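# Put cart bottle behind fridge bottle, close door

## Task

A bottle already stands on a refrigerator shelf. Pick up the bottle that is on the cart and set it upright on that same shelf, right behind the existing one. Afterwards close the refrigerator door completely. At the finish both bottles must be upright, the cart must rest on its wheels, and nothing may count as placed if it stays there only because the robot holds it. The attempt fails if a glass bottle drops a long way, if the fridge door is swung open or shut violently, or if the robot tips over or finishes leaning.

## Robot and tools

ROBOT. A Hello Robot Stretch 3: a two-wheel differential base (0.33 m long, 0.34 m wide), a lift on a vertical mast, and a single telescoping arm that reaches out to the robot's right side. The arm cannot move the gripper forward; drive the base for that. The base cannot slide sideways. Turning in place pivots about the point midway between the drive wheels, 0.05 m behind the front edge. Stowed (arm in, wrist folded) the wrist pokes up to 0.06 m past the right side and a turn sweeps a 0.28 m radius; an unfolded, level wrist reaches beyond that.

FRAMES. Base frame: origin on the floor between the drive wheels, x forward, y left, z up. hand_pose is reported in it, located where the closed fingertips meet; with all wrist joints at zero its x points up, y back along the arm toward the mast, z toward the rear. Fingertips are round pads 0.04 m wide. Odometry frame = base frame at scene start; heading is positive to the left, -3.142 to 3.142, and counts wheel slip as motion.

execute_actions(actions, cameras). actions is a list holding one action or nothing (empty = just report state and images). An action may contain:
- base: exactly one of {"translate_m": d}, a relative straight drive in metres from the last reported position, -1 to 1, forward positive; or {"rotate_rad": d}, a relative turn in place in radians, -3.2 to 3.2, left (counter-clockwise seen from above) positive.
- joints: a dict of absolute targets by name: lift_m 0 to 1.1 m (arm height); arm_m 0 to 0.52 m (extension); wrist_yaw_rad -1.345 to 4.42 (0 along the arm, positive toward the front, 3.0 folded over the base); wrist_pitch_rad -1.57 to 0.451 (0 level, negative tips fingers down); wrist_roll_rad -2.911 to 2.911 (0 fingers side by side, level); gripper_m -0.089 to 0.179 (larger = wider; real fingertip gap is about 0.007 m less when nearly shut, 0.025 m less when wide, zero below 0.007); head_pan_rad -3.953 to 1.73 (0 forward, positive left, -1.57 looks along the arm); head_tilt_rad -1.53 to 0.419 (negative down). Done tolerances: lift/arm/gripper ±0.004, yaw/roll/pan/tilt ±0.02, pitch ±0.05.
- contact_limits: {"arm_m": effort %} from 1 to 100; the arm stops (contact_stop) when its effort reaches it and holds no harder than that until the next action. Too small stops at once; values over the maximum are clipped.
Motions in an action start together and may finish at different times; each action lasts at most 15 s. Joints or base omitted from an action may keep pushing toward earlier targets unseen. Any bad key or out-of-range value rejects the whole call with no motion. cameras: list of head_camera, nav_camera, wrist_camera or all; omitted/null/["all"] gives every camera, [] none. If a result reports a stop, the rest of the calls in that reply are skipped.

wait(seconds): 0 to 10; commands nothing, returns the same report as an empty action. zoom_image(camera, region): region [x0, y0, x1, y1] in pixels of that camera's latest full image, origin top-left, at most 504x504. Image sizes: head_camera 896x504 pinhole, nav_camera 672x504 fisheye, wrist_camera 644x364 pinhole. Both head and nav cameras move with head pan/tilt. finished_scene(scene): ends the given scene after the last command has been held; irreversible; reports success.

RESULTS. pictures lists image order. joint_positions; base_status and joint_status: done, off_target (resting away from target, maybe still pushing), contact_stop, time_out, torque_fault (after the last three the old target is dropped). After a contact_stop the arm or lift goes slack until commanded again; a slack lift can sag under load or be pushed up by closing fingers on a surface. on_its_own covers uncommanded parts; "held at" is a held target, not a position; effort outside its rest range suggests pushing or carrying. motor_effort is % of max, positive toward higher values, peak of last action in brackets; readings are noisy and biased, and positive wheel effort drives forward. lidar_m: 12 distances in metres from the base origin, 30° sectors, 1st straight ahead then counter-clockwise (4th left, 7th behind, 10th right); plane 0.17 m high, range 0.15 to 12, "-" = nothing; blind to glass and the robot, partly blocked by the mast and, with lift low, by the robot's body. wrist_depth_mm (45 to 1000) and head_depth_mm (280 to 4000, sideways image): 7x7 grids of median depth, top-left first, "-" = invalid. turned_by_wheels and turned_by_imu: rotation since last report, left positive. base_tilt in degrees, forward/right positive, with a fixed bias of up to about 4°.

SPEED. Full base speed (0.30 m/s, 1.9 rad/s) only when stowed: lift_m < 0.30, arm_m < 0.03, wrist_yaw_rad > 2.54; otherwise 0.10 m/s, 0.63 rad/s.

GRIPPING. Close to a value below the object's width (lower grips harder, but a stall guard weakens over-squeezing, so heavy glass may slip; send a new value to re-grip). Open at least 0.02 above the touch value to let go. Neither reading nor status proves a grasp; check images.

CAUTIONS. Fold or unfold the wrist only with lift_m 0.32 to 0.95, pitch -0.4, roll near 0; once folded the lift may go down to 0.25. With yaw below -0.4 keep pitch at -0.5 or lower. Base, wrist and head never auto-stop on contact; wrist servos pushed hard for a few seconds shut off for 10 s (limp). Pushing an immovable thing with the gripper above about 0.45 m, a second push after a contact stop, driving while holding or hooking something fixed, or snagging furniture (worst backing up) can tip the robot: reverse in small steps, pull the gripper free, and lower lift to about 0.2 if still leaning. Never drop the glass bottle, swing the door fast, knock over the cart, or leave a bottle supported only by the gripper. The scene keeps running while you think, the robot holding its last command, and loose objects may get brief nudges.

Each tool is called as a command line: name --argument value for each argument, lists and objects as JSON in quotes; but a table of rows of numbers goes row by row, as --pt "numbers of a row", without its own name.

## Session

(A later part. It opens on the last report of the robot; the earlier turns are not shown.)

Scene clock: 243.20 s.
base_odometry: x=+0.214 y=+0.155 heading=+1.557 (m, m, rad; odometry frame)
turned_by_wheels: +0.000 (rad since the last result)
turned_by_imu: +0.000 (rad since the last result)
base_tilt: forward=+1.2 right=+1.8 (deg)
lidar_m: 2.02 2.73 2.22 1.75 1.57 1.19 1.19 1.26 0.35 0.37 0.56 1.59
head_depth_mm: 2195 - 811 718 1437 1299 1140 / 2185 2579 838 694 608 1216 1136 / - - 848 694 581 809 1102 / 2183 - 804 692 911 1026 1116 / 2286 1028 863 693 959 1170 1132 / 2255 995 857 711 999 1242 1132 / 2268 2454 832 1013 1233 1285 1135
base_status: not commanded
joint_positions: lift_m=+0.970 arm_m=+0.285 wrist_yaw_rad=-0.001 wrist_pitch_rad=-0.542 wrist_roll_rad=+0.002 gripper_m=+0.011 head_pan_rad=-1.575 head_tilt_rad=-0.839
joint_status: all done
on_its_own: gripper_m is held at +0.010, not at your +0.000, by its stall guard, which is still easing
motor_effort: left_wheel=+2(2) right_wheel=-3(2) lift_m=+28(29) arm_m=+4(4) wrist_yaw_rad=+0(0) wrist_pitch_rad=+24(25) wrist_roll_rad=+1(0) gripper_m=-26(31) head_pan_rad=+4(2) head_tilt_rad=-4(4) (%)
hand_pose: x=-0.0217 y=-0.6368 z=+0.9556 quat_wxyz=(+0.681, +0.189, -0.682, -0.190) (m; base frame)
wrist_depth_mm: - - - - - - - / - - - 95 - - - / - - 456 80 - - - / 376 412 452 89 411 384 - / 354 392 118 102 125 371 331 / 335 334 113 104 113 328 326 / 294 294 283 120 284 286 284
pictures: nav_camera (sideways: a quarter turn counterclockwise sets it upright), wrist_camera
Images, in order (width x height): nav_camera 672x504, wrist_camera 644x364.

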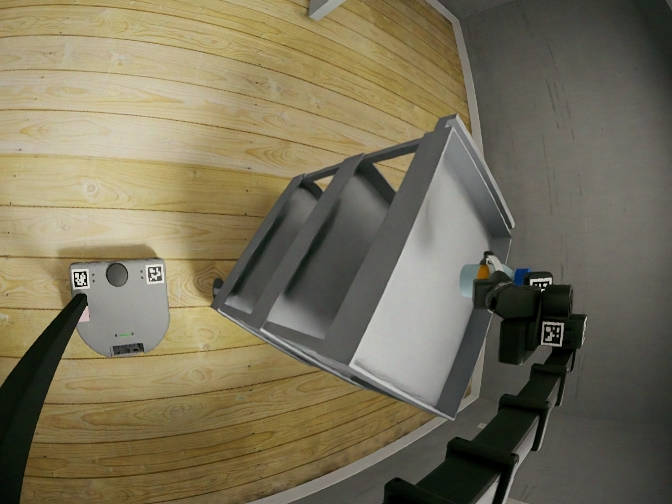

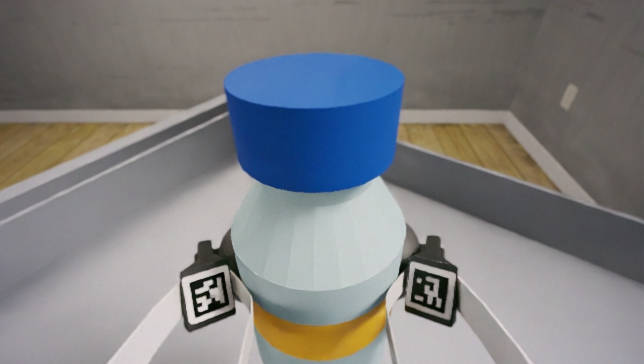

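execute_actions --actions '[{"base":{"rotate_rad":-0.36},"joints":{"lift_m":1.0,"arm_m":0,"wrist_pitch_rad":-0.47,"gripper_m":0.005}}]' --cameras '[]'

execute_actions --actions '[{"base":{"translate_m":1.0},"joints":{"wrist_yaw_rad":1.4,"head_pan_rad":-0.4,"head_tilt_rad":-0.7}}]' --cameras '["nav_camera"]'

execute_actions --actions '[{"base":{"translate_m":0.4}}]'

Scene clock: 263.30 s.
base_odometry: x=+0.214 y=+0.155 heading=+1.197 (m, m, rad; odometry frame)
turned_by_wheels: -0.360 (rad since the last result)
turned_by_imu: -0.356 (rad since the last result)
base_tilt: forward=+1.2 right=+1.7 (deg)
lidar_m: 1.59 2.58 2.55 1.75 2.04 1.39 1.19 1.19 1.36 0.35 0.40 0.73
head_depth_mm: 1681 1779 - - - - 1128 / 1986 2160 2326 - - - 1139 / 2382 2599 2302 - - - 1134 / 2414 2703 847 - - 815 1115 / 2303 2573 856 671 621 856 1096 / 2254 2488 856 691 599 868 1114 / 2163 2333 856 686 889 1068 1128
base_status: done
joint_positions: lift_m=+1.000 arm_m=+0.001 wrist_yaw_rad=-0.001 wrist_pitch_rad=-0.516 wrist_roll_rad=+0.002 gripper_m=+0.018 head_pan_rad=-1.575 head_tilt_rad=-0.840
joint_status: gripper_m off_target (ended at +0.018, target +0.005); the others done
joint sent to its limit — the command would take arm_m past its lower limit, so that joint was sent only as far as its limit.
on_its_own: gripper_m is held at +0.017, not at your +0.005, by its stall guard, which is still easing
motor_effort: left_wheel=+3(6) right_wheel=-3(13) lift_m=+28(30) arm_m=-5(6) wrist_yaw_rad=+1(0) wrist_pitch_rad=+26(28) wrist_roll_rad=+1(1) gripper_m=-24(100) head_pan_rad=+3(3) head_tilt_rad=-4(4) (%)
hand_pose: x=-0.0217 y=-0.3573 z=+0.9910 quat_wxyz=(+0.683, +0.180, -0.684, -0.181) (m; base frame)
wrist_depth_mm: - - - - - - 884 / - - - 95 - - 906 / 626 673 632 81 - - 976 / 548 547 509 90 - - - / 448 441 118 102 124 - - / 380 382 113 105 114 - - / 579 283 310 121 - - -
pictures: none
No camera images: the call's "cameras" was empty. Leave "cameras" out to get every camera's image.

Scene clock: 274.37 s.
base_odometry: x=+0.579 y=+1.086 heading=+1.197 (m, m, rad; odometry frame)
turned_by_wheels: +0.000 (rad since the last result)
turned_by_imu: +0.000 (rad since the last result)
base_tilt: forward=+1.3 right=+1.7 (deg)
lidar_m: 0.90 1.06 1.84 2.46 2.46 2.52 2.15 0.72 0.69 2.31 2.31 0.64
head_depth_mm: 2201 2365 2546 2113 294 289 1181 / 2222 2526 2744 2119 318 291 1147 / 520 582 673 796 1547 1231 1194 / 560 624 703 808 948 1152 1190 / 627 705 812 951 1156 1333 1186 / 705 808 951 1156 1466 1390 1191 / 812 960 1119 1318 1506 1382 1189
base_status: done
joint_positions: lift_m=+1.000 arm_m=+0.001 wrist_yaw_rad=+1.397 wrist_pitch_rad=-0.516 wrist_roll_rad=+0.002 gripper_m=+0.027 head_pan_rad=-0.407 head_tilt_rad=-0.705
joint_status: all done
on_its_own: gripper_m is held at +0.026, not at your +0.005, by its stall guard, which is not easing now
motor_effort: left_wheel=+2(5) right_wheel=-4(7) lift_m=+27(28) arm_m=-5(5) wrist_yaw_rad=+2(6) wrist_pitch_rad=+26(26) wrist_roll_rad=+1(1) gripper_m=-20(24) head_pan_rad=+4(59) head_tilt_rad=+3(16) (%)
hand_pose: x=+0.1864 y=-0.1829 z=+0.9910 quat_wxyz=(+0.640, +0.578, -0.408, +0.301) (m; base frame)
wrist_depth_mm: 791 939 906 547 520 - - / 836 - - 95 - - - / - - - 82 - - - / - - - 91 - - - / - - 120 103 126 - - / - - 114 105 116 - - / - - - 122 - - -
pictures: nav_camera (sideways: a quarter turn counterclockwise sets it upright)
Images, in order (width x height): nav_camera 672x504.

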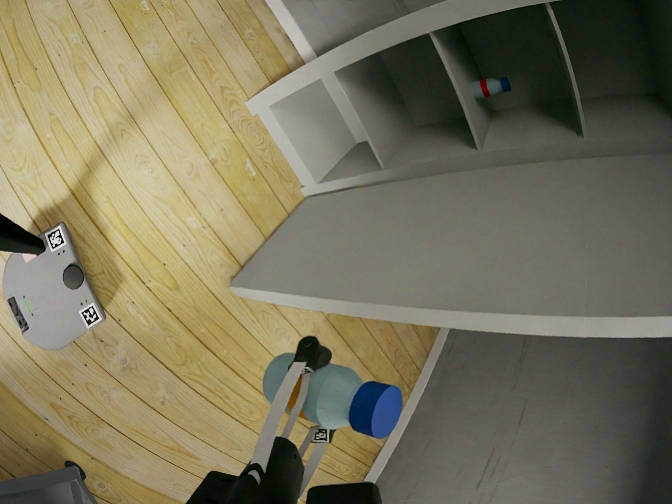

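Scene clock: 279.50 s.
base_odometry: x=+0.725 y=+1.459 heading=+1.197 (m, m, rad; odometry frame)
turned_by_wheels: +0.000 (rad since the last result)
turned_by_imu: +0.000 (rad since the last result)
base_tilt: forward=+1.3 right=+1.6 (deg)
lidar_m: 0.68 0.69 1.41 2.35 2.38 2.93 1.43 0.99 1.37 2.20 0.36 0.41
head_depth_mm: 314 340 372 409 294 289 582 / 341 372 410 457 318 291 711 / 372 410 457 517 594 728 842 / 411 458 518 596 696 847 1074 / 459 518 594 697 847 1078 1187 / 519 597 704 840 995 1228 1190 / 585 654 744 934 1040 1260 1137
base_status: done
joint_positions: lift_m=+1.000 arm_m=+0.001 wrist_yaw_rad=+1.397 wrist_pitch_rad=-0.516 wrist_roll_rad=+0.002 gripper_m=+0.027 head_pan_rad=-0.407 head_tilt_rad=-0.705
joint_status: not commanded
on_its_own: gripper_m is held at +0.026, not at your +0.005, by its stall guard, which is not easing now
motor_effort: left_wheel=+2(7) right_wheel=-5(5) lift_m=+28(28) arm_m=-5(5) wrist_yaw_rad=+3(3) wrist_pitch_rad=+26(26) wrist_roll_rad=+1(1) gripper_m=-20(19) head_pan_rad=+4(4) head_tilt_rad=+2(1) (%)
hand_pose: x=+0.1864 y=-0.1829 z=+0.9910 quat_wxyz=(+0.640, +0.578, -0.408, +0.301) (m; base frame)
wrist_depth_mm: 773 736 593 333 224 170 136 / 572 635 615 95 219 178 141 / 861 - 742 82 232 188 148 / 832 - 912 91 253 197 153 / 722 815 120 103 127 209 162 / 667 - 114 105 115 216 184 / - 971 - 122 336 222 -
pictures: head_camera (sideways: a quarter turn clockwise sets it upright), nav_camera (sideways: a quarter turn counterclockwise sets it upright), wrist_camera
Images, in order (width x height): head_camera 896x504, nav_camera 672x504, wrist_camera 644x364.

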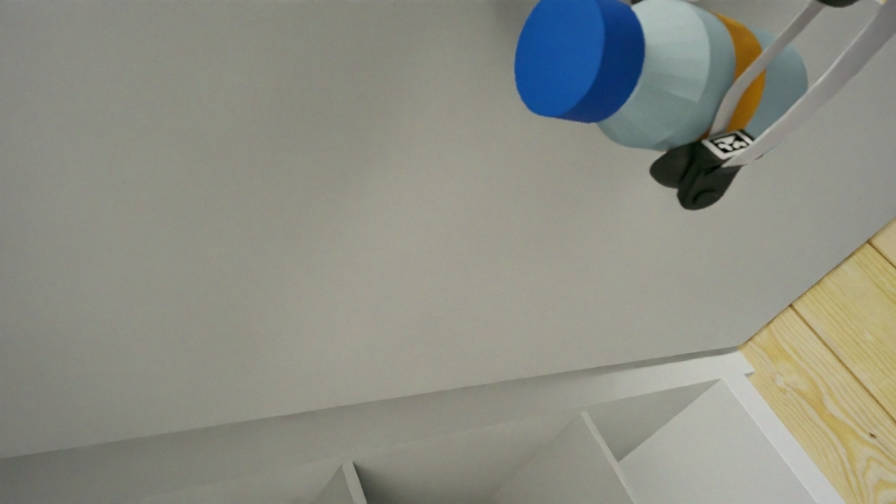

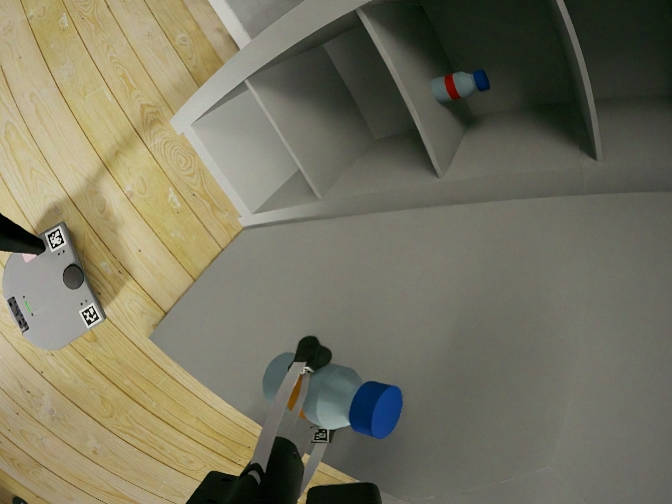

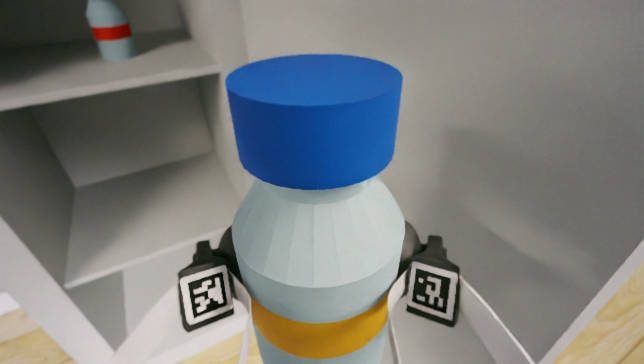

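execute_actions --actions '[{"base":{"rotate_rad":0.65},"joints":{"wrist_yaw_rad":1.7}}]' --cameras '[]'

execute_actions --actions '[{"base":{"translate_m":0.25}}]' --cameras '[]'

execute_actions --actions '[{"base":{"rotate_rad":1.24},"joints":{"head_pan_rad":-1.75,"head_tilt_rad":-0.75}}]'

Scene clock: 294.83 s.
base_odometry: x=+0.725 y=+1.459 heading=+1.847 (m, m, rad; odometry frame)
turned_by_wheels: +0.650 (rad since the last result)
turned_by_imu: +0.647 (rad since the last result)
base_tilt: forward=+1.3 right=+1.7 (deg)
lidar_m: 0.69 1.52 2.58 2.39 2.78 1.19 0.99 2.43 2.20 0.36 0.44 0.75
head_depth_mm: 688 703 744 809 866 896 969 / 906 943 843 1000 1026 1100 1146 / 925 1000 836 1273 1078 - 305 / 917 996 840 1254 1077 1285 1142 / 911 1001 839 1243 1076 1252 1184 / 893 973 794 950 950 1133 1185 / 609 606 672 774 1578 1392 1186
base_status: done
joint_positions: lift_m=+1.000 arm_m=+0.001 wrist_yaw_rad=+1.698 wrist_pitch_rad=-0.516 wrist_roll_rad=+0.002 gripper_m=+0.030 head_pan_rad=-0.407 head_tilt_rad=-0.705
joint_status: all done
on_its_own: gripper_m is held at +0.029, not at your +0.005, by its stall guard, which is not easing now
motor_effort: left_wheel=-3(7) right_wheel=+4(11) lift_m=+28(27) arm_m=-4(5) wrist_yaw_rad=+2(5) wrist_pitch_rad=+26(26) wrist_roll_rad=+1(1) gripper_m=-20(19) head_pan_rad=+5(4) head_tilt_rad=+2(3) (%)
hand_pose: x=+0.1879 y=-0.1198 z=+0.9910 quat_wxyz=(+0.587, +0.633, -0.317, +0.393) (m; base frame)
wrist_depth_mm: - - - 570 772 689 694 / - - - 96 590 583 497 / - - - 82 - 891 528 / - - - 91 941 942 507 / - - 120 103 127 775 526 / - - 116 106 116 720 497 / - - - 123 988 735 467
pictures: none
No camera images: the call's "cameras" was empty. Leave "cameras" out to get every camera's image.

Scene clock: 298.47 s.
base_odometry: x=+0.657 y=+1.699 heading=+1.847 (m, m, rad; odometry frame)
turned_by_wheels: +0.000 (rad since the last result)
turned_by_imu: +0.000 (rad since the last result)
base_tilt: forward=+1.1 right=+1.7 (deg)
lidar_m: 0.44 1.23 2.41 2.43 3.05 1.51 1.24 2.52 0.44 0.45 0.55 0.47
head_depth_mm: 739 819 765 619 964 888 1057 / 731 806 651 618 1046 911 1089 / 721 808 800 618 1080 - 305 / 718 802 800 616 1044 860 1030 / 707 792 797 592 961 813 946 / 439 397 434 491 565 706 1146 / 331 368 414 497 1344 1395 1191
base_status: done
joint_positions: lift_m=+1.000 arm_m=+0.001 wrist_yaw_rad=+1.698 wrist_pitch_rad=-0.516 wrist_roll_rad=+0.002 gripper_m=+0.030 head_pan_rad=-0.407 head_tilt_rad=-0.705
joint_status: not commanded
on_its_own: gripper_m is held at +0.029, not at your +0.005, by its stall guard, which is not easing now
motor_effort: left_wheel=-3(4) right_wheel=+4(10) lift_m=+28(27) arm_m=-5(5) wrist_yaw_rad=+3(3) wrist_pitch_rad=+26(26) wrist_roll_rad=+1(1) gripper_m=-19(20) head_pan_rad=+4(4) head_tilt_rad=+3(3) (%)
hand_pose: x=+0.1879 y=-0.1198 z=+0.9910 quat_wxyz=(+0.587, +0.633, -0.317, +0.393) (m; base frame)
wrist_depth_mm: - - - 332 618 598 362 / - - - 96 499 550 389 / - - - 82 376 394 388 / - - - 92 829 729 322 / - - 120 103 127 802 628 / - - 115 105 116 689 578 / - - - 122 595 600 534
pictures: none
No camera images: the call's "cameras" was empty. Leave "cameras" out to get every camera's image.

Scene clock: 301.37 s.
base_odometry: x=+0.657 y=+1.699 heading=+3.087 (m, m, rad; odometry frame)
turned_by_wheels: +1.240 (rad since the last result)
turned_by_imu: +1.234 (rad since the last result)
base_tilt: forward=+1.3 right=+1.7 (deg)
lidar_m: 2.49 2.43 2.84 1.25 1.24 0.46 0.44 0.47 0.60 0.45 1.05 1.45
head_depth_mm: 706 736 759 - - 934 1057 / 767 849 - - - 1116 1127 / 755 832 - - - 1162 1108 / 739 828 744 - - - 1099 / 723 811 740 - - - 1103 / 712 786 710 562 601 - - / 470 391 427 484 578 1392 -
base_status: done
joint_positions: lift_m=+1.000 arm_m=+0.001 wrist_yaw_rad=+1.698 wrist_pitch_rad=-0.516 wrist_roll_rad=+0.002 gripper_m=+0.030 head_pan_rad=-1.743 head_tilt_rad=-0.741
joint_status: all done
on_its_own: gripper_m is held at +0.029, not at your +0.005, by its stall guard, which is not easing now
motor_effort: left_wheel=-4(7) right_wheel=+5(10) lift_m=+28(28) arm_m=-5(5) wrist_yaw_rad=+2(2) wrist_pitch_rad=+26(26) wrist_roll_rad=+1(1) gripper_m=-20(19) head_pan_rad=-4(59) head_tilt_rad=-3(8) (%)
hand_pose: x=+0.1879 y=-0.1198 z=+0.9910 quat_wxyz=(+0.587, +0.633, -0.317, +0.393) (m; base frame)
wrist_depth_mm: - - - - - - - / - - - 96 - - - / - - - 82 - - - / - - - 92 - - - / - - 120 103 128 - - / - - 115 105 116 - - / - - - 123 - - -
pictures: head_camera (sideways: a quarter turn clockwise sets it upright), nav_camera (sideways: a quarter turn counterclockwise sets it upright), wrist_camera
Images, in order (width x height): head_camera 896x504, nav_camera 672x504, wrist_camera 644x364.

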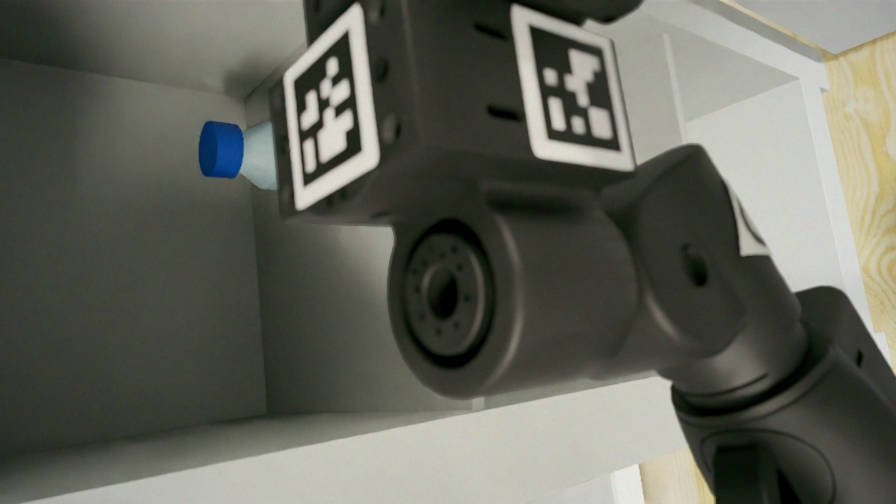

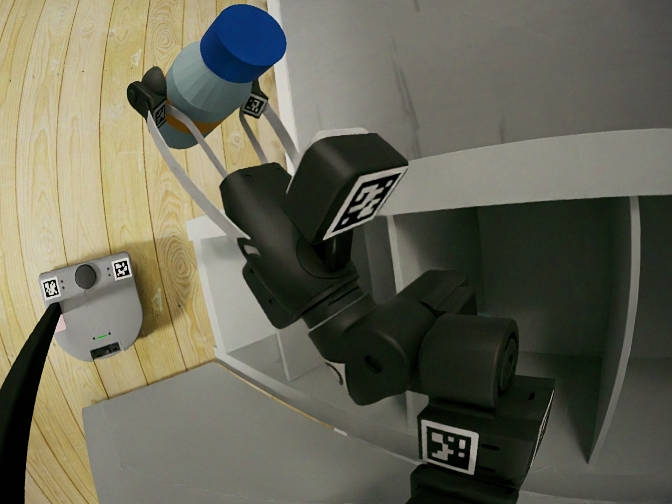

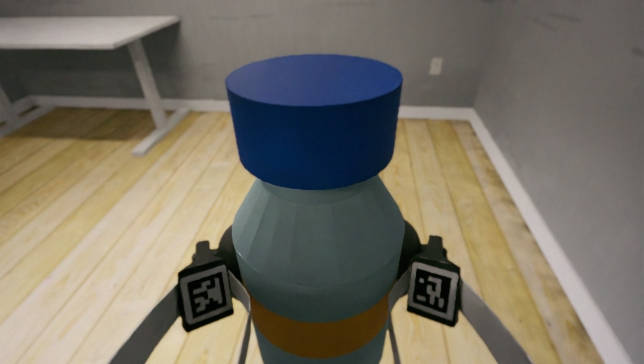

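execute_actions --actions '[{"base":{"rotate_rad":-0.5}}]' --cameras '[]'

execute_actions --actions '[{"base":{"translate_m":0.14}}]' --cameras '[]'

execute_actions --actions '[{"base":{"rotate_rad":0.5}}]' --cameras '[]'

execute_actions --actions '[{"base":{"translate_m":-0.26},"joints":{"head_pan_rad":-1.57,"head_tilt_rad":-0.55}}]' --cameras '["head_camera"]'

execute_actions --actions '[{"joints":{"wrist_yaw_rad":0.35,"lift_m":1.0}}]'

Scene clock: 338.27 s.
base_odometry: x=+0.657 y=+1.699 heading=+2.587 (m, m, rad; odometry frame)
turned_by_wheels: -0.500 (rad since the last result)
turned_by_imu: -0.497 (rad since the last result)
base_tilt: forward=+1.4 right=+1.8 (deg)
lidar_m: 1.49 2.49 2.43 2.81 1.23 1.26 0.46 0.44 0.47 0.60 0.44 1.05
head_depth_mm: 420 456 485 - - 701 807 / 460 503 - - - 813 967 / 503 560 - - - 1002 1129 / 506 564 652 - - - 1172 / 572 649 708 - - - 1108 / 656 764 740 626 977 - - / 748 819 648 603 977 855 -
base_status: done
joint_positions: lift_m=+1.000 arm_m=+0.001 wrist_yaw_rad=+1.698 wrist_pitch_rad=-0.516 wrist_roll_rad=+0.002 gripper_m=+0.030 head_pan_rad=-1.743 head_tilt_rad=-0.741
joint_status: not commanded
on_its_own: gripper_m is held at +0.029, not at your +0.005, by its stall guard, which is not easing now
motor_effort: left_wheel=+3(7) right_wheel=-5(9) lift_m=+28(28) arm_m=-5(5) wrist_yaw_rad=+2(2) wrist_pitch_rad=+26(26) wrist_roll_rad=+1(1) gripper_m=-19(19) head_pan_rad=-4(5) head_tilt_rad=-4(4) (%)
hand_pose: x=+0.1879 y=-0.1198 z=+0.9910 quat_wxyz=(+0.587, +0.633, -0.317, +0.393) (m; base frame)
wrist_depth_mm: - - - - - 884 667 / - - - 96 - 891 697 / - - - 82 - 960 722 / - - - 92 - - 734 / - - 120 103 128 - 269 / - - 115 106 116 - 277 / - - - 123 - 370 294
pictures: none
No camera images: the call's "cameras" was empty. Leave "cameras" out to get every camera's image.

Scene clock: 340.67 s.
base_odometry: x=+0.538 y=+1.773 heading=+2.587 (m, m, rad; odometry frame)
turned_by_wheels: +0.000 (rad since the last result)
turned_by_imu: +0.000 (rad since the last result)
base_tilt: forward=+1.3 right=+1.8 (deg)
lidar_m: 1.39 2.37 2.36 2.89 1.40 1.34 0.58 0.57 0.60 0.77 0.38 0.99
head_depth_mm: 518 600 639 - - 903 1048 / 546 599 - - - 1070 1156 / 603 669 - - - 1198 1175 / 673 753 743 - - - 1127 / 760 836 671 - - - 1050 / 759 824 709 583 980 - - / 710 776 737 561 924 551 -
base_status: done
joint_positions: lift_m=+1.000 arm_m=+0.001 wrist_yaw_rad=+1.698 wrist_pitch_rad=-0.516 wrist_roll_rad=+0.002 gripper_m=+0.030 head_pan_rad=-1.743 head_tilt_rad=-0.741
joint_status: not commanded
on_its_own: gripper_m is held at +0.029, not at your +0.005, by its stall guard, which is not easing now
motor_effort: left_wheel=+3(8) right_wheel=-5(6) lift_m=+28(27) arm_m=-5(5) wrist_yaw_rad=+2(2) wrist_pitch_rad=+26(26) wrist_roll_rad=+1(1) gripper_m=-19(20) head_pan_rad=-5(5) head_tilt_rad=-3(4) (%)
hand_pose: x=+0.1879 y=-0.1198 z=+0.9910 quat_wxyz=(+0.587, +0.633, -0.317, +0.393) (m; base frame)
wrist_depth_mm: - - - - - 821 621 / - - - 96 - 833 646 / - - - 82 - 862 682 / - - - 92 - 900 686 / - - 120 103 127 929 694 / - - 115 105 116 - 741 / - - - 123 - - 769
pictures: none
No camera images: the call's "cameras" was empty. Leave "cameras" out to get every camera's image.

Scene clock: 342.40 s.
base_odometry: x=+0.538 y=+1.773 heading=+3.087 (m, m, rad; odometry frame)
turned_by_wheels: +0.500 (rad since the last result)
turned_by_imu: +0.498 (rad since the last result)
base_tilt: forward=+1.4 right=+1.7 (deg)
lidar_m: 2.36 2.35 2.91 1.43 1.35 0.59 0.57 0.59 0.76 0.38 0.98 1.36
head_depth_mm: 723 805 618 - - 887 1107 / 710 801 - - - 865 1103 / 697 783 - - - 847 1084 / 300 338 385 - - - 1003 / 293 326 371 - - - 1111 / 301 817 953 1081 1337 - - / 749 833 942 1092 1268 1396 -
base_status: done
joint_positions: lift_m=+1.000 arm_m=+0.001 wrist_yaw_rad=+1.698 wrist_pitch_rad=-0.516 wrist_roll_rad=+0.002 gripper_m=+0.030 head_pan_rad=-1.743 head_tilt_rad=-0.741
joint_status: not commanded
on_its_own: gripper_m is held at +0.029, not at your +0.005, by its stall guard, which is not easing now
motor_effort: left_wheel=-3(8) right_wheel=+5(10) lift_m=+28(27) arm_m=-5(5) wrist_yaw_rad=+3(2) wrist_pitch_rad=+26(26) wrist_roll_rad=+1(1) gripper_m=-20(19) head_pan_rad=-4(5) head_tilt_rad=-4(4) (%)
hand_pose: x=+0.1879 y=-0.1198 z=+0.9910 quat_wxyz=(+0.587, +0.633, -0.317, +0.393) (m; base frame)
wrist_depth_mm: - - - - - - - / - - - 96 - - - / - - - 82 - - - / - - - 92 - - - / - - 120 103 128 - - / - - 115 106 116 - - / - - - 123 - - -
pictures: none
No camera images: the call's "cameras" was empty. Leave "cameras" out to get every camera's image.

Scene clock: 345.97 s.
base_odometry: x=+0.797 y=+1.759 heading=+3.087 (m, m, rad; odometry frame)
turned_by_wheels: +0.000 (rad since the last result)
turned_by_imu: +0.001 (rad since the last result)
base_tilt: forward=+1.1 right=+1.7 (deg)
lidar_m: 2.62 2.59 2.90 1.27 1.43 0.32 0.31 0.32 0.45 0.65 0.41 1.35
head_depth_mm: 637 701 721 724 - - - / 643 717 787 758 - - - / 642 713 775 582 604 - - / 639 712 787 759 603 - - / 636 710 779 759 558 888 821 / 635 706 765 735 557 790 786 / 551 585 579 575 531 527 -
base_status: done
joint_positions: lift_m=+1.000 arm_m=+0.001 wrist_yaw_rad=+1.698 wrist_pitch_rad=-0.516 wrist_roll_rad=+0.002 gripper_m=+0.030 head_pan_rad=-1.577 head_tilt_rad=-0.557
joint_status: all done
on_its_own: gripper_m is held at +0.029, not at your +0.005, by its stall guard, which is not easing now
motor_effort: left_wheel=-3(9) right_wheel=+5(6) lift_m=+28(28) arm_m=-5(5) wrist_yaw_rad=+3(2) wrist_pitch_rad=+26(26) wrist_roll_rad=+1(1) gripper_m=-19(20) head_pan_rad=+5(26) head_tilt_rad=+3(20) (%)
hand_pose: x=+0.1879 y=-0.1198 z=+0.9910 quat_wxyz=(+0.587, +0.633, -0.317, +0.393) (m; base frame)
wrist_depth_mm: - - - - - - - / - - - 96 - - - / - - - 82 - - - / - - - 92 - - - / - - 120 103 128 - - / - - 115 106 116 - - / - - - 122 - - -
pictures: head_camera (sideways: a quarter turn clockwise sets it upright)
Images, in order (width x height): head_camera 896x504.

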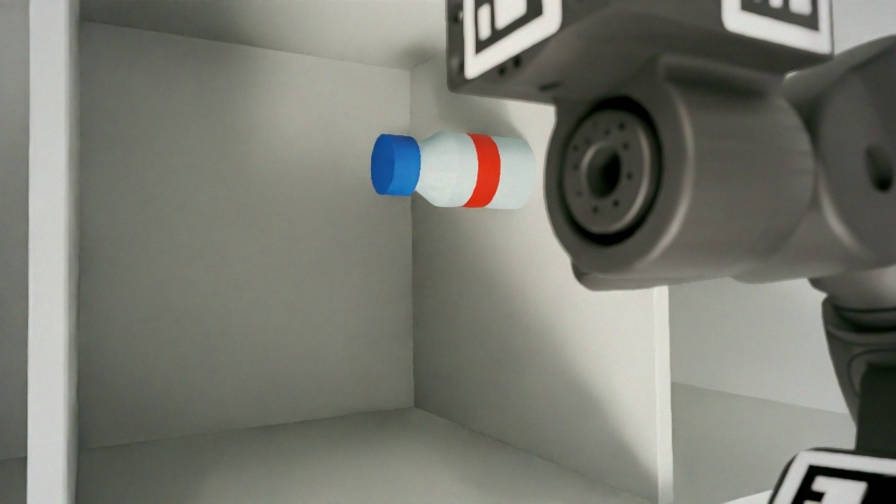

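Scene clock: 347.63 s.
base_odometry: x=+0.797 y=+1.759 heading=+3.087 (m, m, rad; odometry frame)
turned_by_wheels: +0.000 (rad since the last result)
turned_by_imu: +0.000 (rad since the last result)
base_tilt: forward=+1.3 right=+1.9 (deg)
lidar_m: 2.62 2.58 2.90 1.27 1.43 0.32 0.31 0.32 0.45 0.65 0.42 1.35
head_depth_mm: 639 703 722 723 - - - / 643 716 790 760 - - - / 640 714 775 581 604 - - / 639 712 784 758 - - - / 638 710 780 758 - - 744 / 636 708 767 736 364 376 761 / 551 587 581 576 532 527 572
base_status: not commanded
joint_positions: lift_m=+1.000 arm_m=+0.001 wrist_yaw_rad=+0.353 wrist_pitch_rad=-0.516 wrist_roll_rad=+0.002 gripper_m=+0.030 head_pan_rad=-1.577 head_tilt_rad=-0.557
joint_status: all done
on_its_own: gripper_m is held at +0.029, not at your +0.005, by its stall guard, which is not easing now
motor_effort: left_wheel=-3(3) right_wheel=+5(5) lift_m=+28(28) arm_m=-5(5) wrist_yaw_rad=-2(5) wrist_pitch_rad=+26(26) wrist_roll_rad=+1(1) gripper_m=-19(19) head_pan_rad=+4(5) head_tilt_rad=+3(4) (%)
hand_pose: x=+0.0514 y=-0.3444 z=+0.9910 quat_wxyz=(+0.704, +0.298, -0.642, -0.058) (m; base frame)
wrist_depth_mm: 170 175 247 431 478 455 249 / 198 186 219 96 498 475 252 / - 204 227 82 378 312 272 / - 231 251 92 299 297 293 / - 272 120 103 127 256 254 / - - 115 106 116 220 216 / - - 349 123 579 563 198
pictures: head_camera (sideways: a quarter turn clockwise sets it upright), nav_camera (sideways: a quarter turn counterclockwise sets it upright), wrist_camera
Images, in order (width x height): head_camera 896x504, nav_camera 672x504, wrist_camera 644x364.

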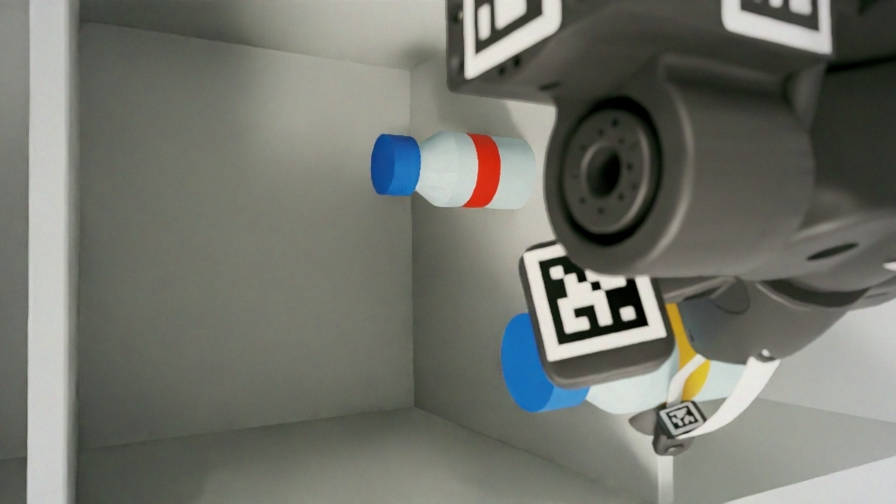

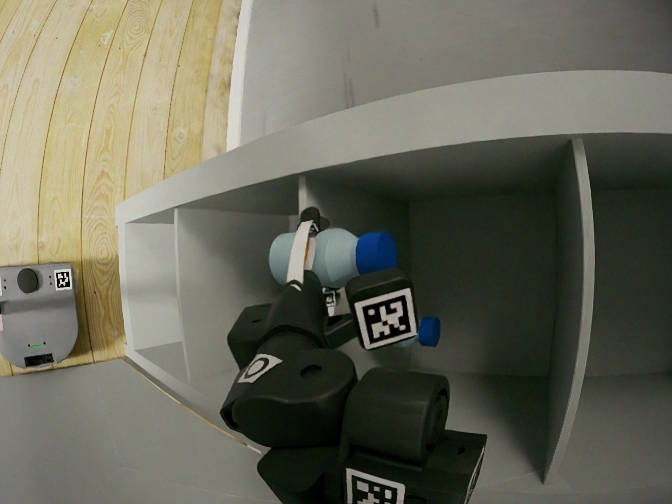

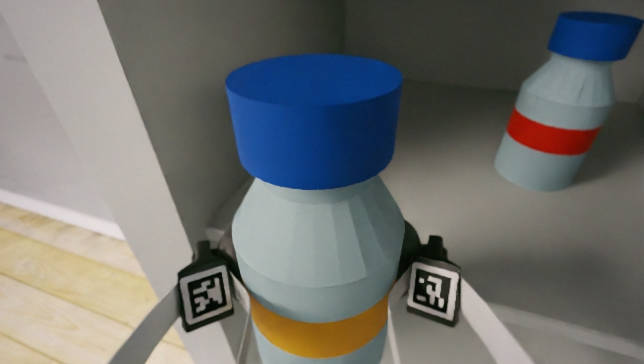

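execute_actions --actions '[{"base":{"translate_m":0.08},"joints":{"wrist_yaw_rad":0,"lift_m":1.03}}]' --cameras '[]'

execute_actions --actions '[{"joints":{"arm_m":0.29},"contact_limits":{"arm_m":15}}]'

execute_actions --actions '[{"joints":{"wrist_yaw_rad":-0.35,"arm_m":0.32},"contact_limits":{"arm_m":15}}]'

Scene clock: 364.40 s.
base_odometry: x=+0.717 y=+1.763 heading=+3.087 (m, m, rad; odometry frame)
turned_by_wheels: +0.000 (rad since the last result)
turned_by_imu: +0.001 (rad since the last result)
base_tilt: forward=+1.1 right=+1.8 (deg)
lidar_m: 2.55 2.51 2.91 1.29 1.36 0.40 0.39 0.41 0.51 0.39 0.39 1.35
head_depth_mm: 648 721 771 - - - - / 645 719 789 799 - - - / 643 716 789 835 - - - / 641 714 784 829 - - - / 637 710 770 759 580 867 763 / 461 510 501 493 486 486 562 / 300 319 342 370 415 472 591
base_status: done
joint_positions: lift_m=+1.030 arm_m=+0.001 wrist_yaw_rad=+0.003 wrist_pitch_rad=-0.516 wrist_roll_rad=+0.002 gripper_m=+0.030 head_pan_rad=-1.577 head_tilt_rad=-0.557
joint_status: all done
on_its_own: gripper_m is held at +0.029, not at your +0.005, by its stall guard, which is not easing now
motor_effort: left_wheel=-3(5) right_wheel=+4(11) lift_m=+28(29) arm_m=-5(5) wrist_yaw_rad=-2(4) wrist_pitch_rad=+26(26) wrist_roll_rad=+1(1) gripper_m=-19(19) head_pan_rad=+4(5) head_tilt_rad=+3(3) (%)
hand_pose: x=-0.0210 y=-0.3573 z=+1.0210 quat_wxyz=(+0.683, +0.181, -0.684, -0.180) (m; base frame)
wrist_depth_mm: 146 205 409 496 495 481 367 / 146 203 283 96 534 443 365 / 145 203 284 82 333 417 371 / 155 200 311 91 351 360 342 / 172 200 120 103 127 297 296 / 207 207 115 106 116 258 259 / - 238 305 123 606 525 372
pictures: none
No camera images: the call's "cameras" was empty. Leave "cameras" out to get every camera's image.

Scene clock: 367.73 s.
base_odometry: x=+0.717 y=+1.763 heading=+3.087 (m, m, rad; odometry frame)
turned_by_wheels: +0.000 (rad since the last result)
turned_by_imu: +0.001 (rad since the last result)
base_tilt: forward=+1.4 right=+1.8 (deg)
lidar_m: 2.55 2.51 2.92 1.29 1.36 0.40 0.39 0.41 0.51 0.39 0.39 1.35
head_depth_mm: 645 713 - 689 559 887 782 / 643 702 790 595 561 916 779 / 642 698 - 757 559 915 782 / 641 704 - 672 559 918 780 / 638 711 770 753 558 863 760 / 461 508 501 493 486 486 562 / 300 319 341 370 415 471 588
base_status: not commanded
joint_positions: lift_m=+1.030 arm_m=+0.290 wrist_yaw_rad=+0.002 wrist_pitch_rad=-0.516 wrist_roll_rad=+0.002 gripper_m=+0.030 head_pan_rad=-1.577 head_tilt_rad=-0.557
joint_status: all done
on_its_own: gripper_m is held at +0.029, not at your +0.005, by its stall guard, which is not easing now
motor_effort: left_wheel=-3(3) right_wheel=+4(4) lift_m=+28(28) arm_m=+5(5) wrist_yaw_rad=-1(2) wrist_pitch_rad=+26(26) wrist_roll_rad=+1(1) gripper_m=-19(19) head_pan_rad=+4(4) head_tilt_rad=+3(3) (%)
contact_limits: arm_m 15 (drawing in: default 32, maximum 52; extending or still: default 44, maximum 71)
hand_pose: x=-0.0212 y=-0.6456 z=+1.0210 quat_wxyz=(+0.683, +0.181, -0.684, -0.180) (m; base frame)
wrist_depth_mm: 144 196 246 246 246 247 245 / 143 196 257 96 265 270 273 / 143 195 270 82 294 300 301 / 143 194 299 92 327 330 329 / 142 192 120 103 128 296 291 / 141 179 115 105 116 250 250 / 140 177 215 123 215 219 217
pictures: head_camera (sideways: a quarter turn clockwise sets it upright), nav_camera (sideways: a quarter turn counterclockwise sets it upright), wrist_camera
Images, in order (width x height): head_camera 896x504, nav_camera 672x504, wrist_camera 644x364.

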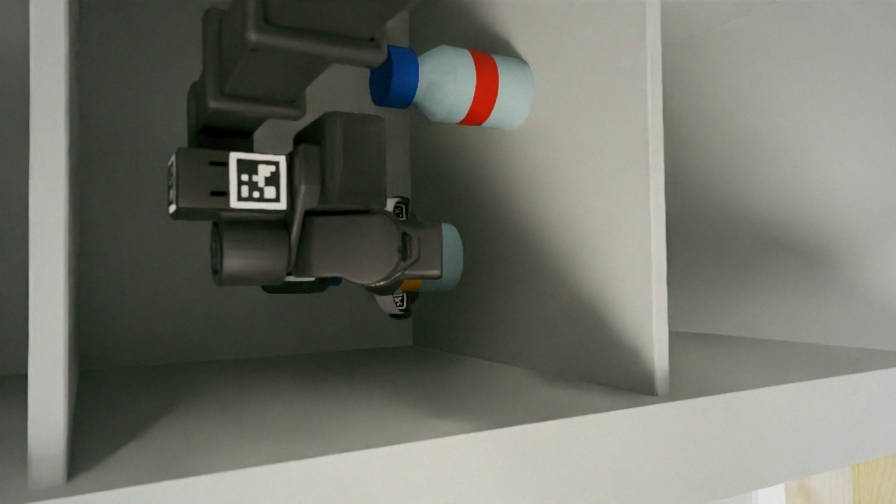

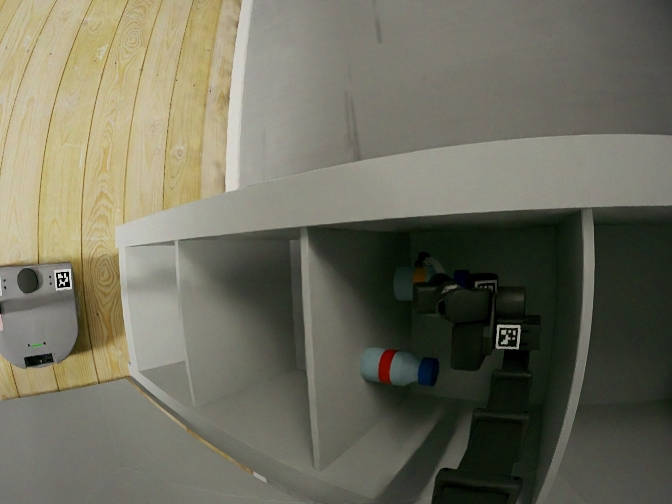

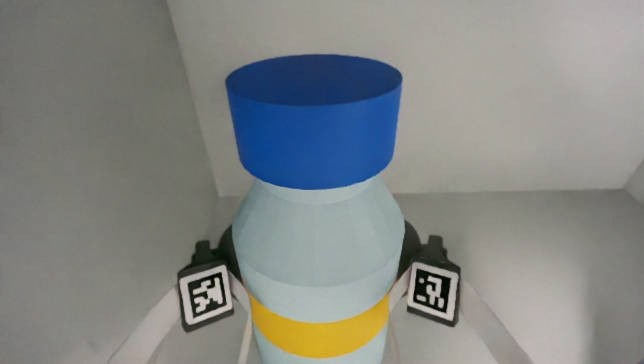

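Scene clock: 368.93 s.
base_odometry: x=+0.717 y=+1.763 heading=+3.087 (m, m, rad; odometry frame)
turned_by_wheels: +0.000 (rad since the last result)
turned_by_imu: +0.000 (rad since the last result)
base_tilt: forward=+1.3 right=+1.8 (deg)
lidar_m: 2.54 2.51 2.90 1.29 1.35 0.40 0.39 0.41 0.51 0.39 0.39 1.35
head_depth_mm: 647 712 - 690 560 894 782 / 643 704 800 596 559 916 781 / 642 699 - 657 559 914 779 / 642 695 - 722 559 914 779 / 638 711 773 756 559 864 761 / 462 509 501 494 486 485 563 / 300 320 342 370 415 472 588
base_status: not commanded
joint_positions: lift_m=+1.030 arm_m=+0.320 wrist_yaw_rad=-0.347 wrist_pitch_rad=-0.516 wrist_roll_rad=+0.002 gripper_m=+0.030 head_pan_rad=-1.577 head_tilt_rad=-0.557
joint_status: all done
on_its_own: gripper_m is held at +0.029, not at your +0.005, by its stall guard, which is not easing now
motor_effort: left_wheel=-3(3) right_wheel=+4(4) lift_m=+28(28) arm_m=+5(6) wrist_yaw_rad=-3(2) wrist_pitch_rad=+26(26) wrist_roll_rad=+1(1) gripper_m=-19(19) head_pan_rad=+4(5) head_tilt_rad=+3(4) (%)
contact_limits: arm_m 15 (drawing in: default 32, maximum 52; extending or still: default 44, maximum 71)
hand_pose: x=-0.0932 y=-0.6630 z=+1.0210 quat_wxyz=(+0.642, +0.060, -0.705, -0.296) (m; base frame)
wrist_depth_mm: 188 200 218 240 264 288 243 / 201 215 224 96 290 318 251 / 215 236 242 82 329 338 259 / 235 254 274 92 345 339 269 / 254 281 120 103 128 296 272 / 245 254 115 105 116 252 100 / 218 224 216 123 214 137 102
pictures: head_camera (sideways: a quarter turn clockwise sets it upright), nav_camera (sideways: a quarter turn counterclockwise sets it upright), wrist_camera
Images, in order (width x height): head_camera 896x504, nav_camera 672x504, wrist_camera 644x364.

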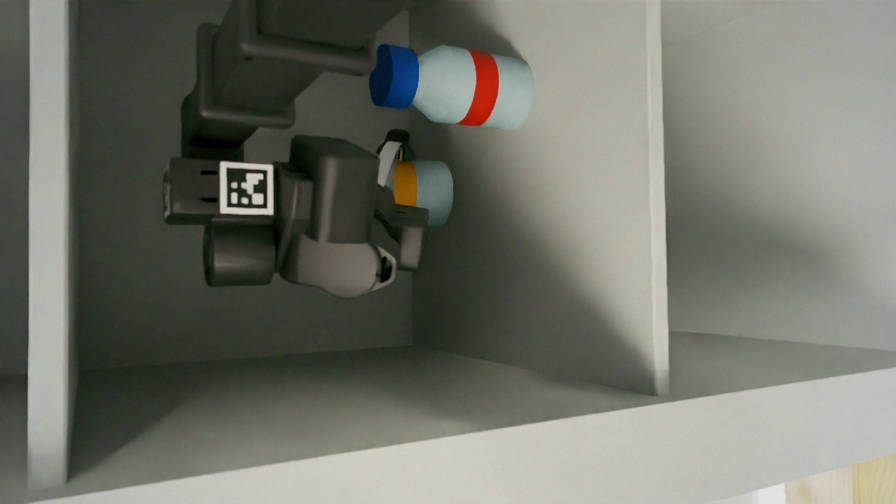

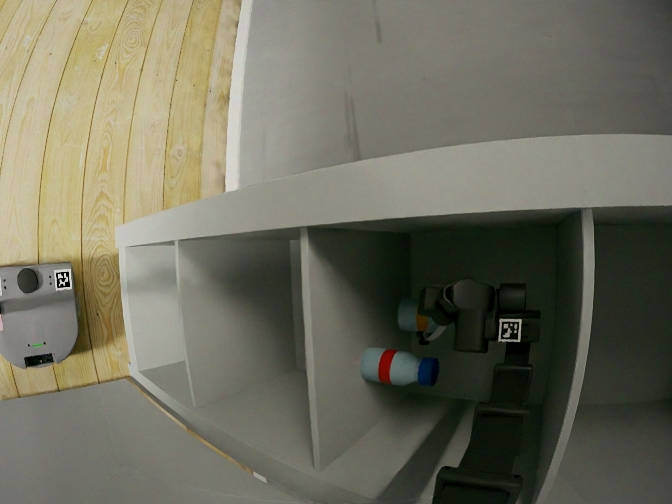

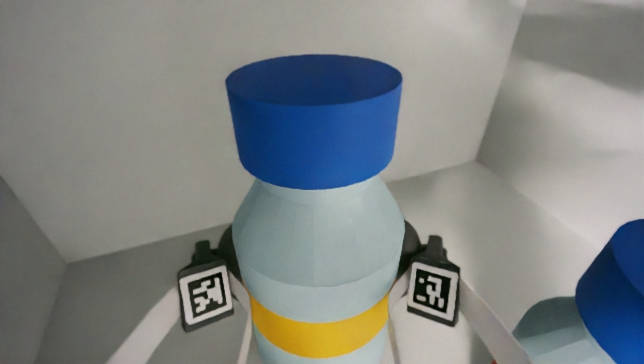

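execute_actions --actions '[{"joints":{"wrist_yaw_rad":-0.7,"arm_m":0.37},"contact_limits":{"arm_m":15}}]'

Scene clock: 384.53 s.
base_odometry: x=+0.717 y=+1.763 heading=+3.087 (m, m, rad; odometry frame)
turned_by_wheels: +0.000 (rad since the last result)
turned_by_imu: +0.001 (rad since the last result)
base_tilt: forward=+1.3 right=+1.8 (deg)
lidar_m: 2.54 2.51 2.90 1.29 1.36 0.40 0.39 0.41 0.51 0.39 0.39 1.35
head_depth_mm: 646 711 - 689 559 890 779 / 645 699 636 602 560 915 778 / 643 696 - 722 559 916 779 / 639 695 - 756 560 914 782 / 637 711 767 758 559 861 761 / 460 509 501 493 485 486 564 / 300 319 341 370 415 472 588
base_status: not commanded
joint_positions: lift_m=+1.030 arm_m=+0.370 wrist_yaw_rad=-0.697 wrist_pitch_rad=-0.516 wrist_roll_rad=+0.002 gripper_m=+0.030 head_pan_rad=-1.577 head_tilt_rad=-0.557
joint_status: all done
on_its_own: gripper_m is held at +0.029, not at your +0.005, by its stall guard, which is not easing now
motor_effort: left_wheel=-2(3) right_wheel=+4(4) lift_m=+29(27) arm_m=+5(6) wrist_yaw_rad=-1(7) wrist_pitch_rad=+26(26) wrist_roll_rad=+1(1) gripper_m=-19(20) head_pan_rad=+4(4) head_tilt_rad=+3(3) (%)
contact_limits: arm_m 15 (drawing in: default 32, maximum 52; extending or still: default 44, maximum 71)
hand_pose: x=-0.1570 y=-0.6763 z=+1.0210 quat_wxyz=(+0.580, -0.064, -0.705, -0.404) (m; base frame)
wrist_depth_mm: 159 177 210 257 280 225 191 / 167 189 208 96 282 240 201 / 177 202 221 82 303 256 212 / 188 216 247 91 329 274 221 / 200 234 121 103 128 285 103 / 212 242 115 106 116 103 88 / 217 222 215 123 214 94 78
pictures: head_camera (sideways: a quarter turn clockwise sets it upright), nav_camera (sideways: a quarter turn counterclockwise sets it upright), wrist_camera
Images, in order (width x height): head_camera 896x504, nav_camera 672x504, wrist_camera 644x364.

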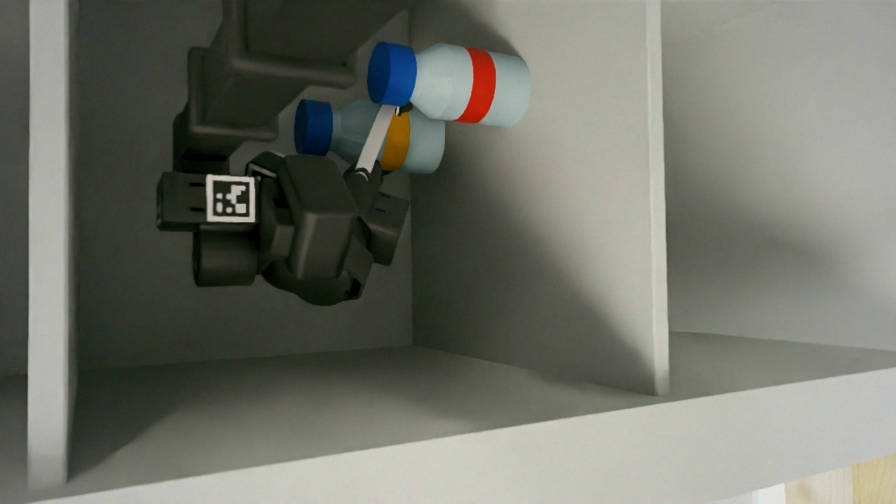

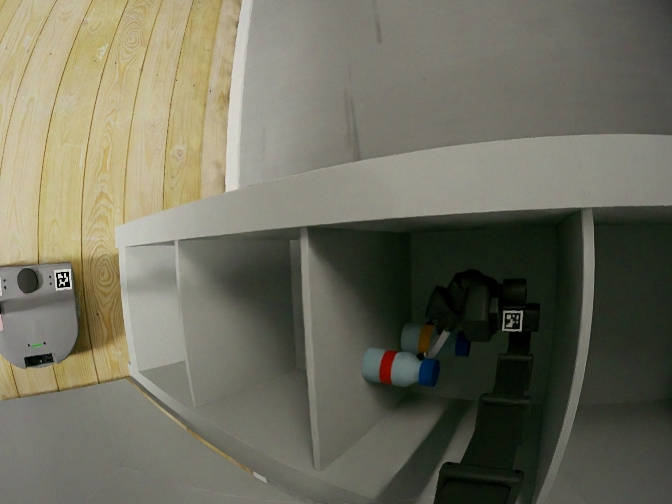

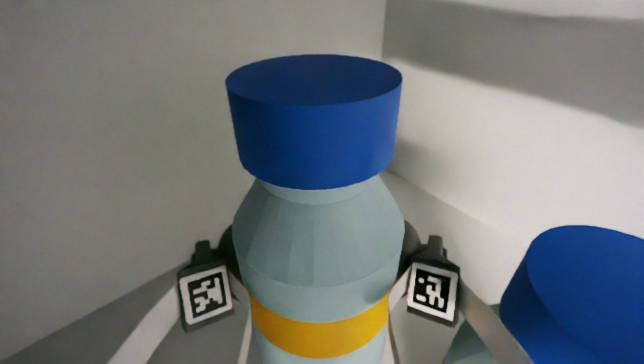

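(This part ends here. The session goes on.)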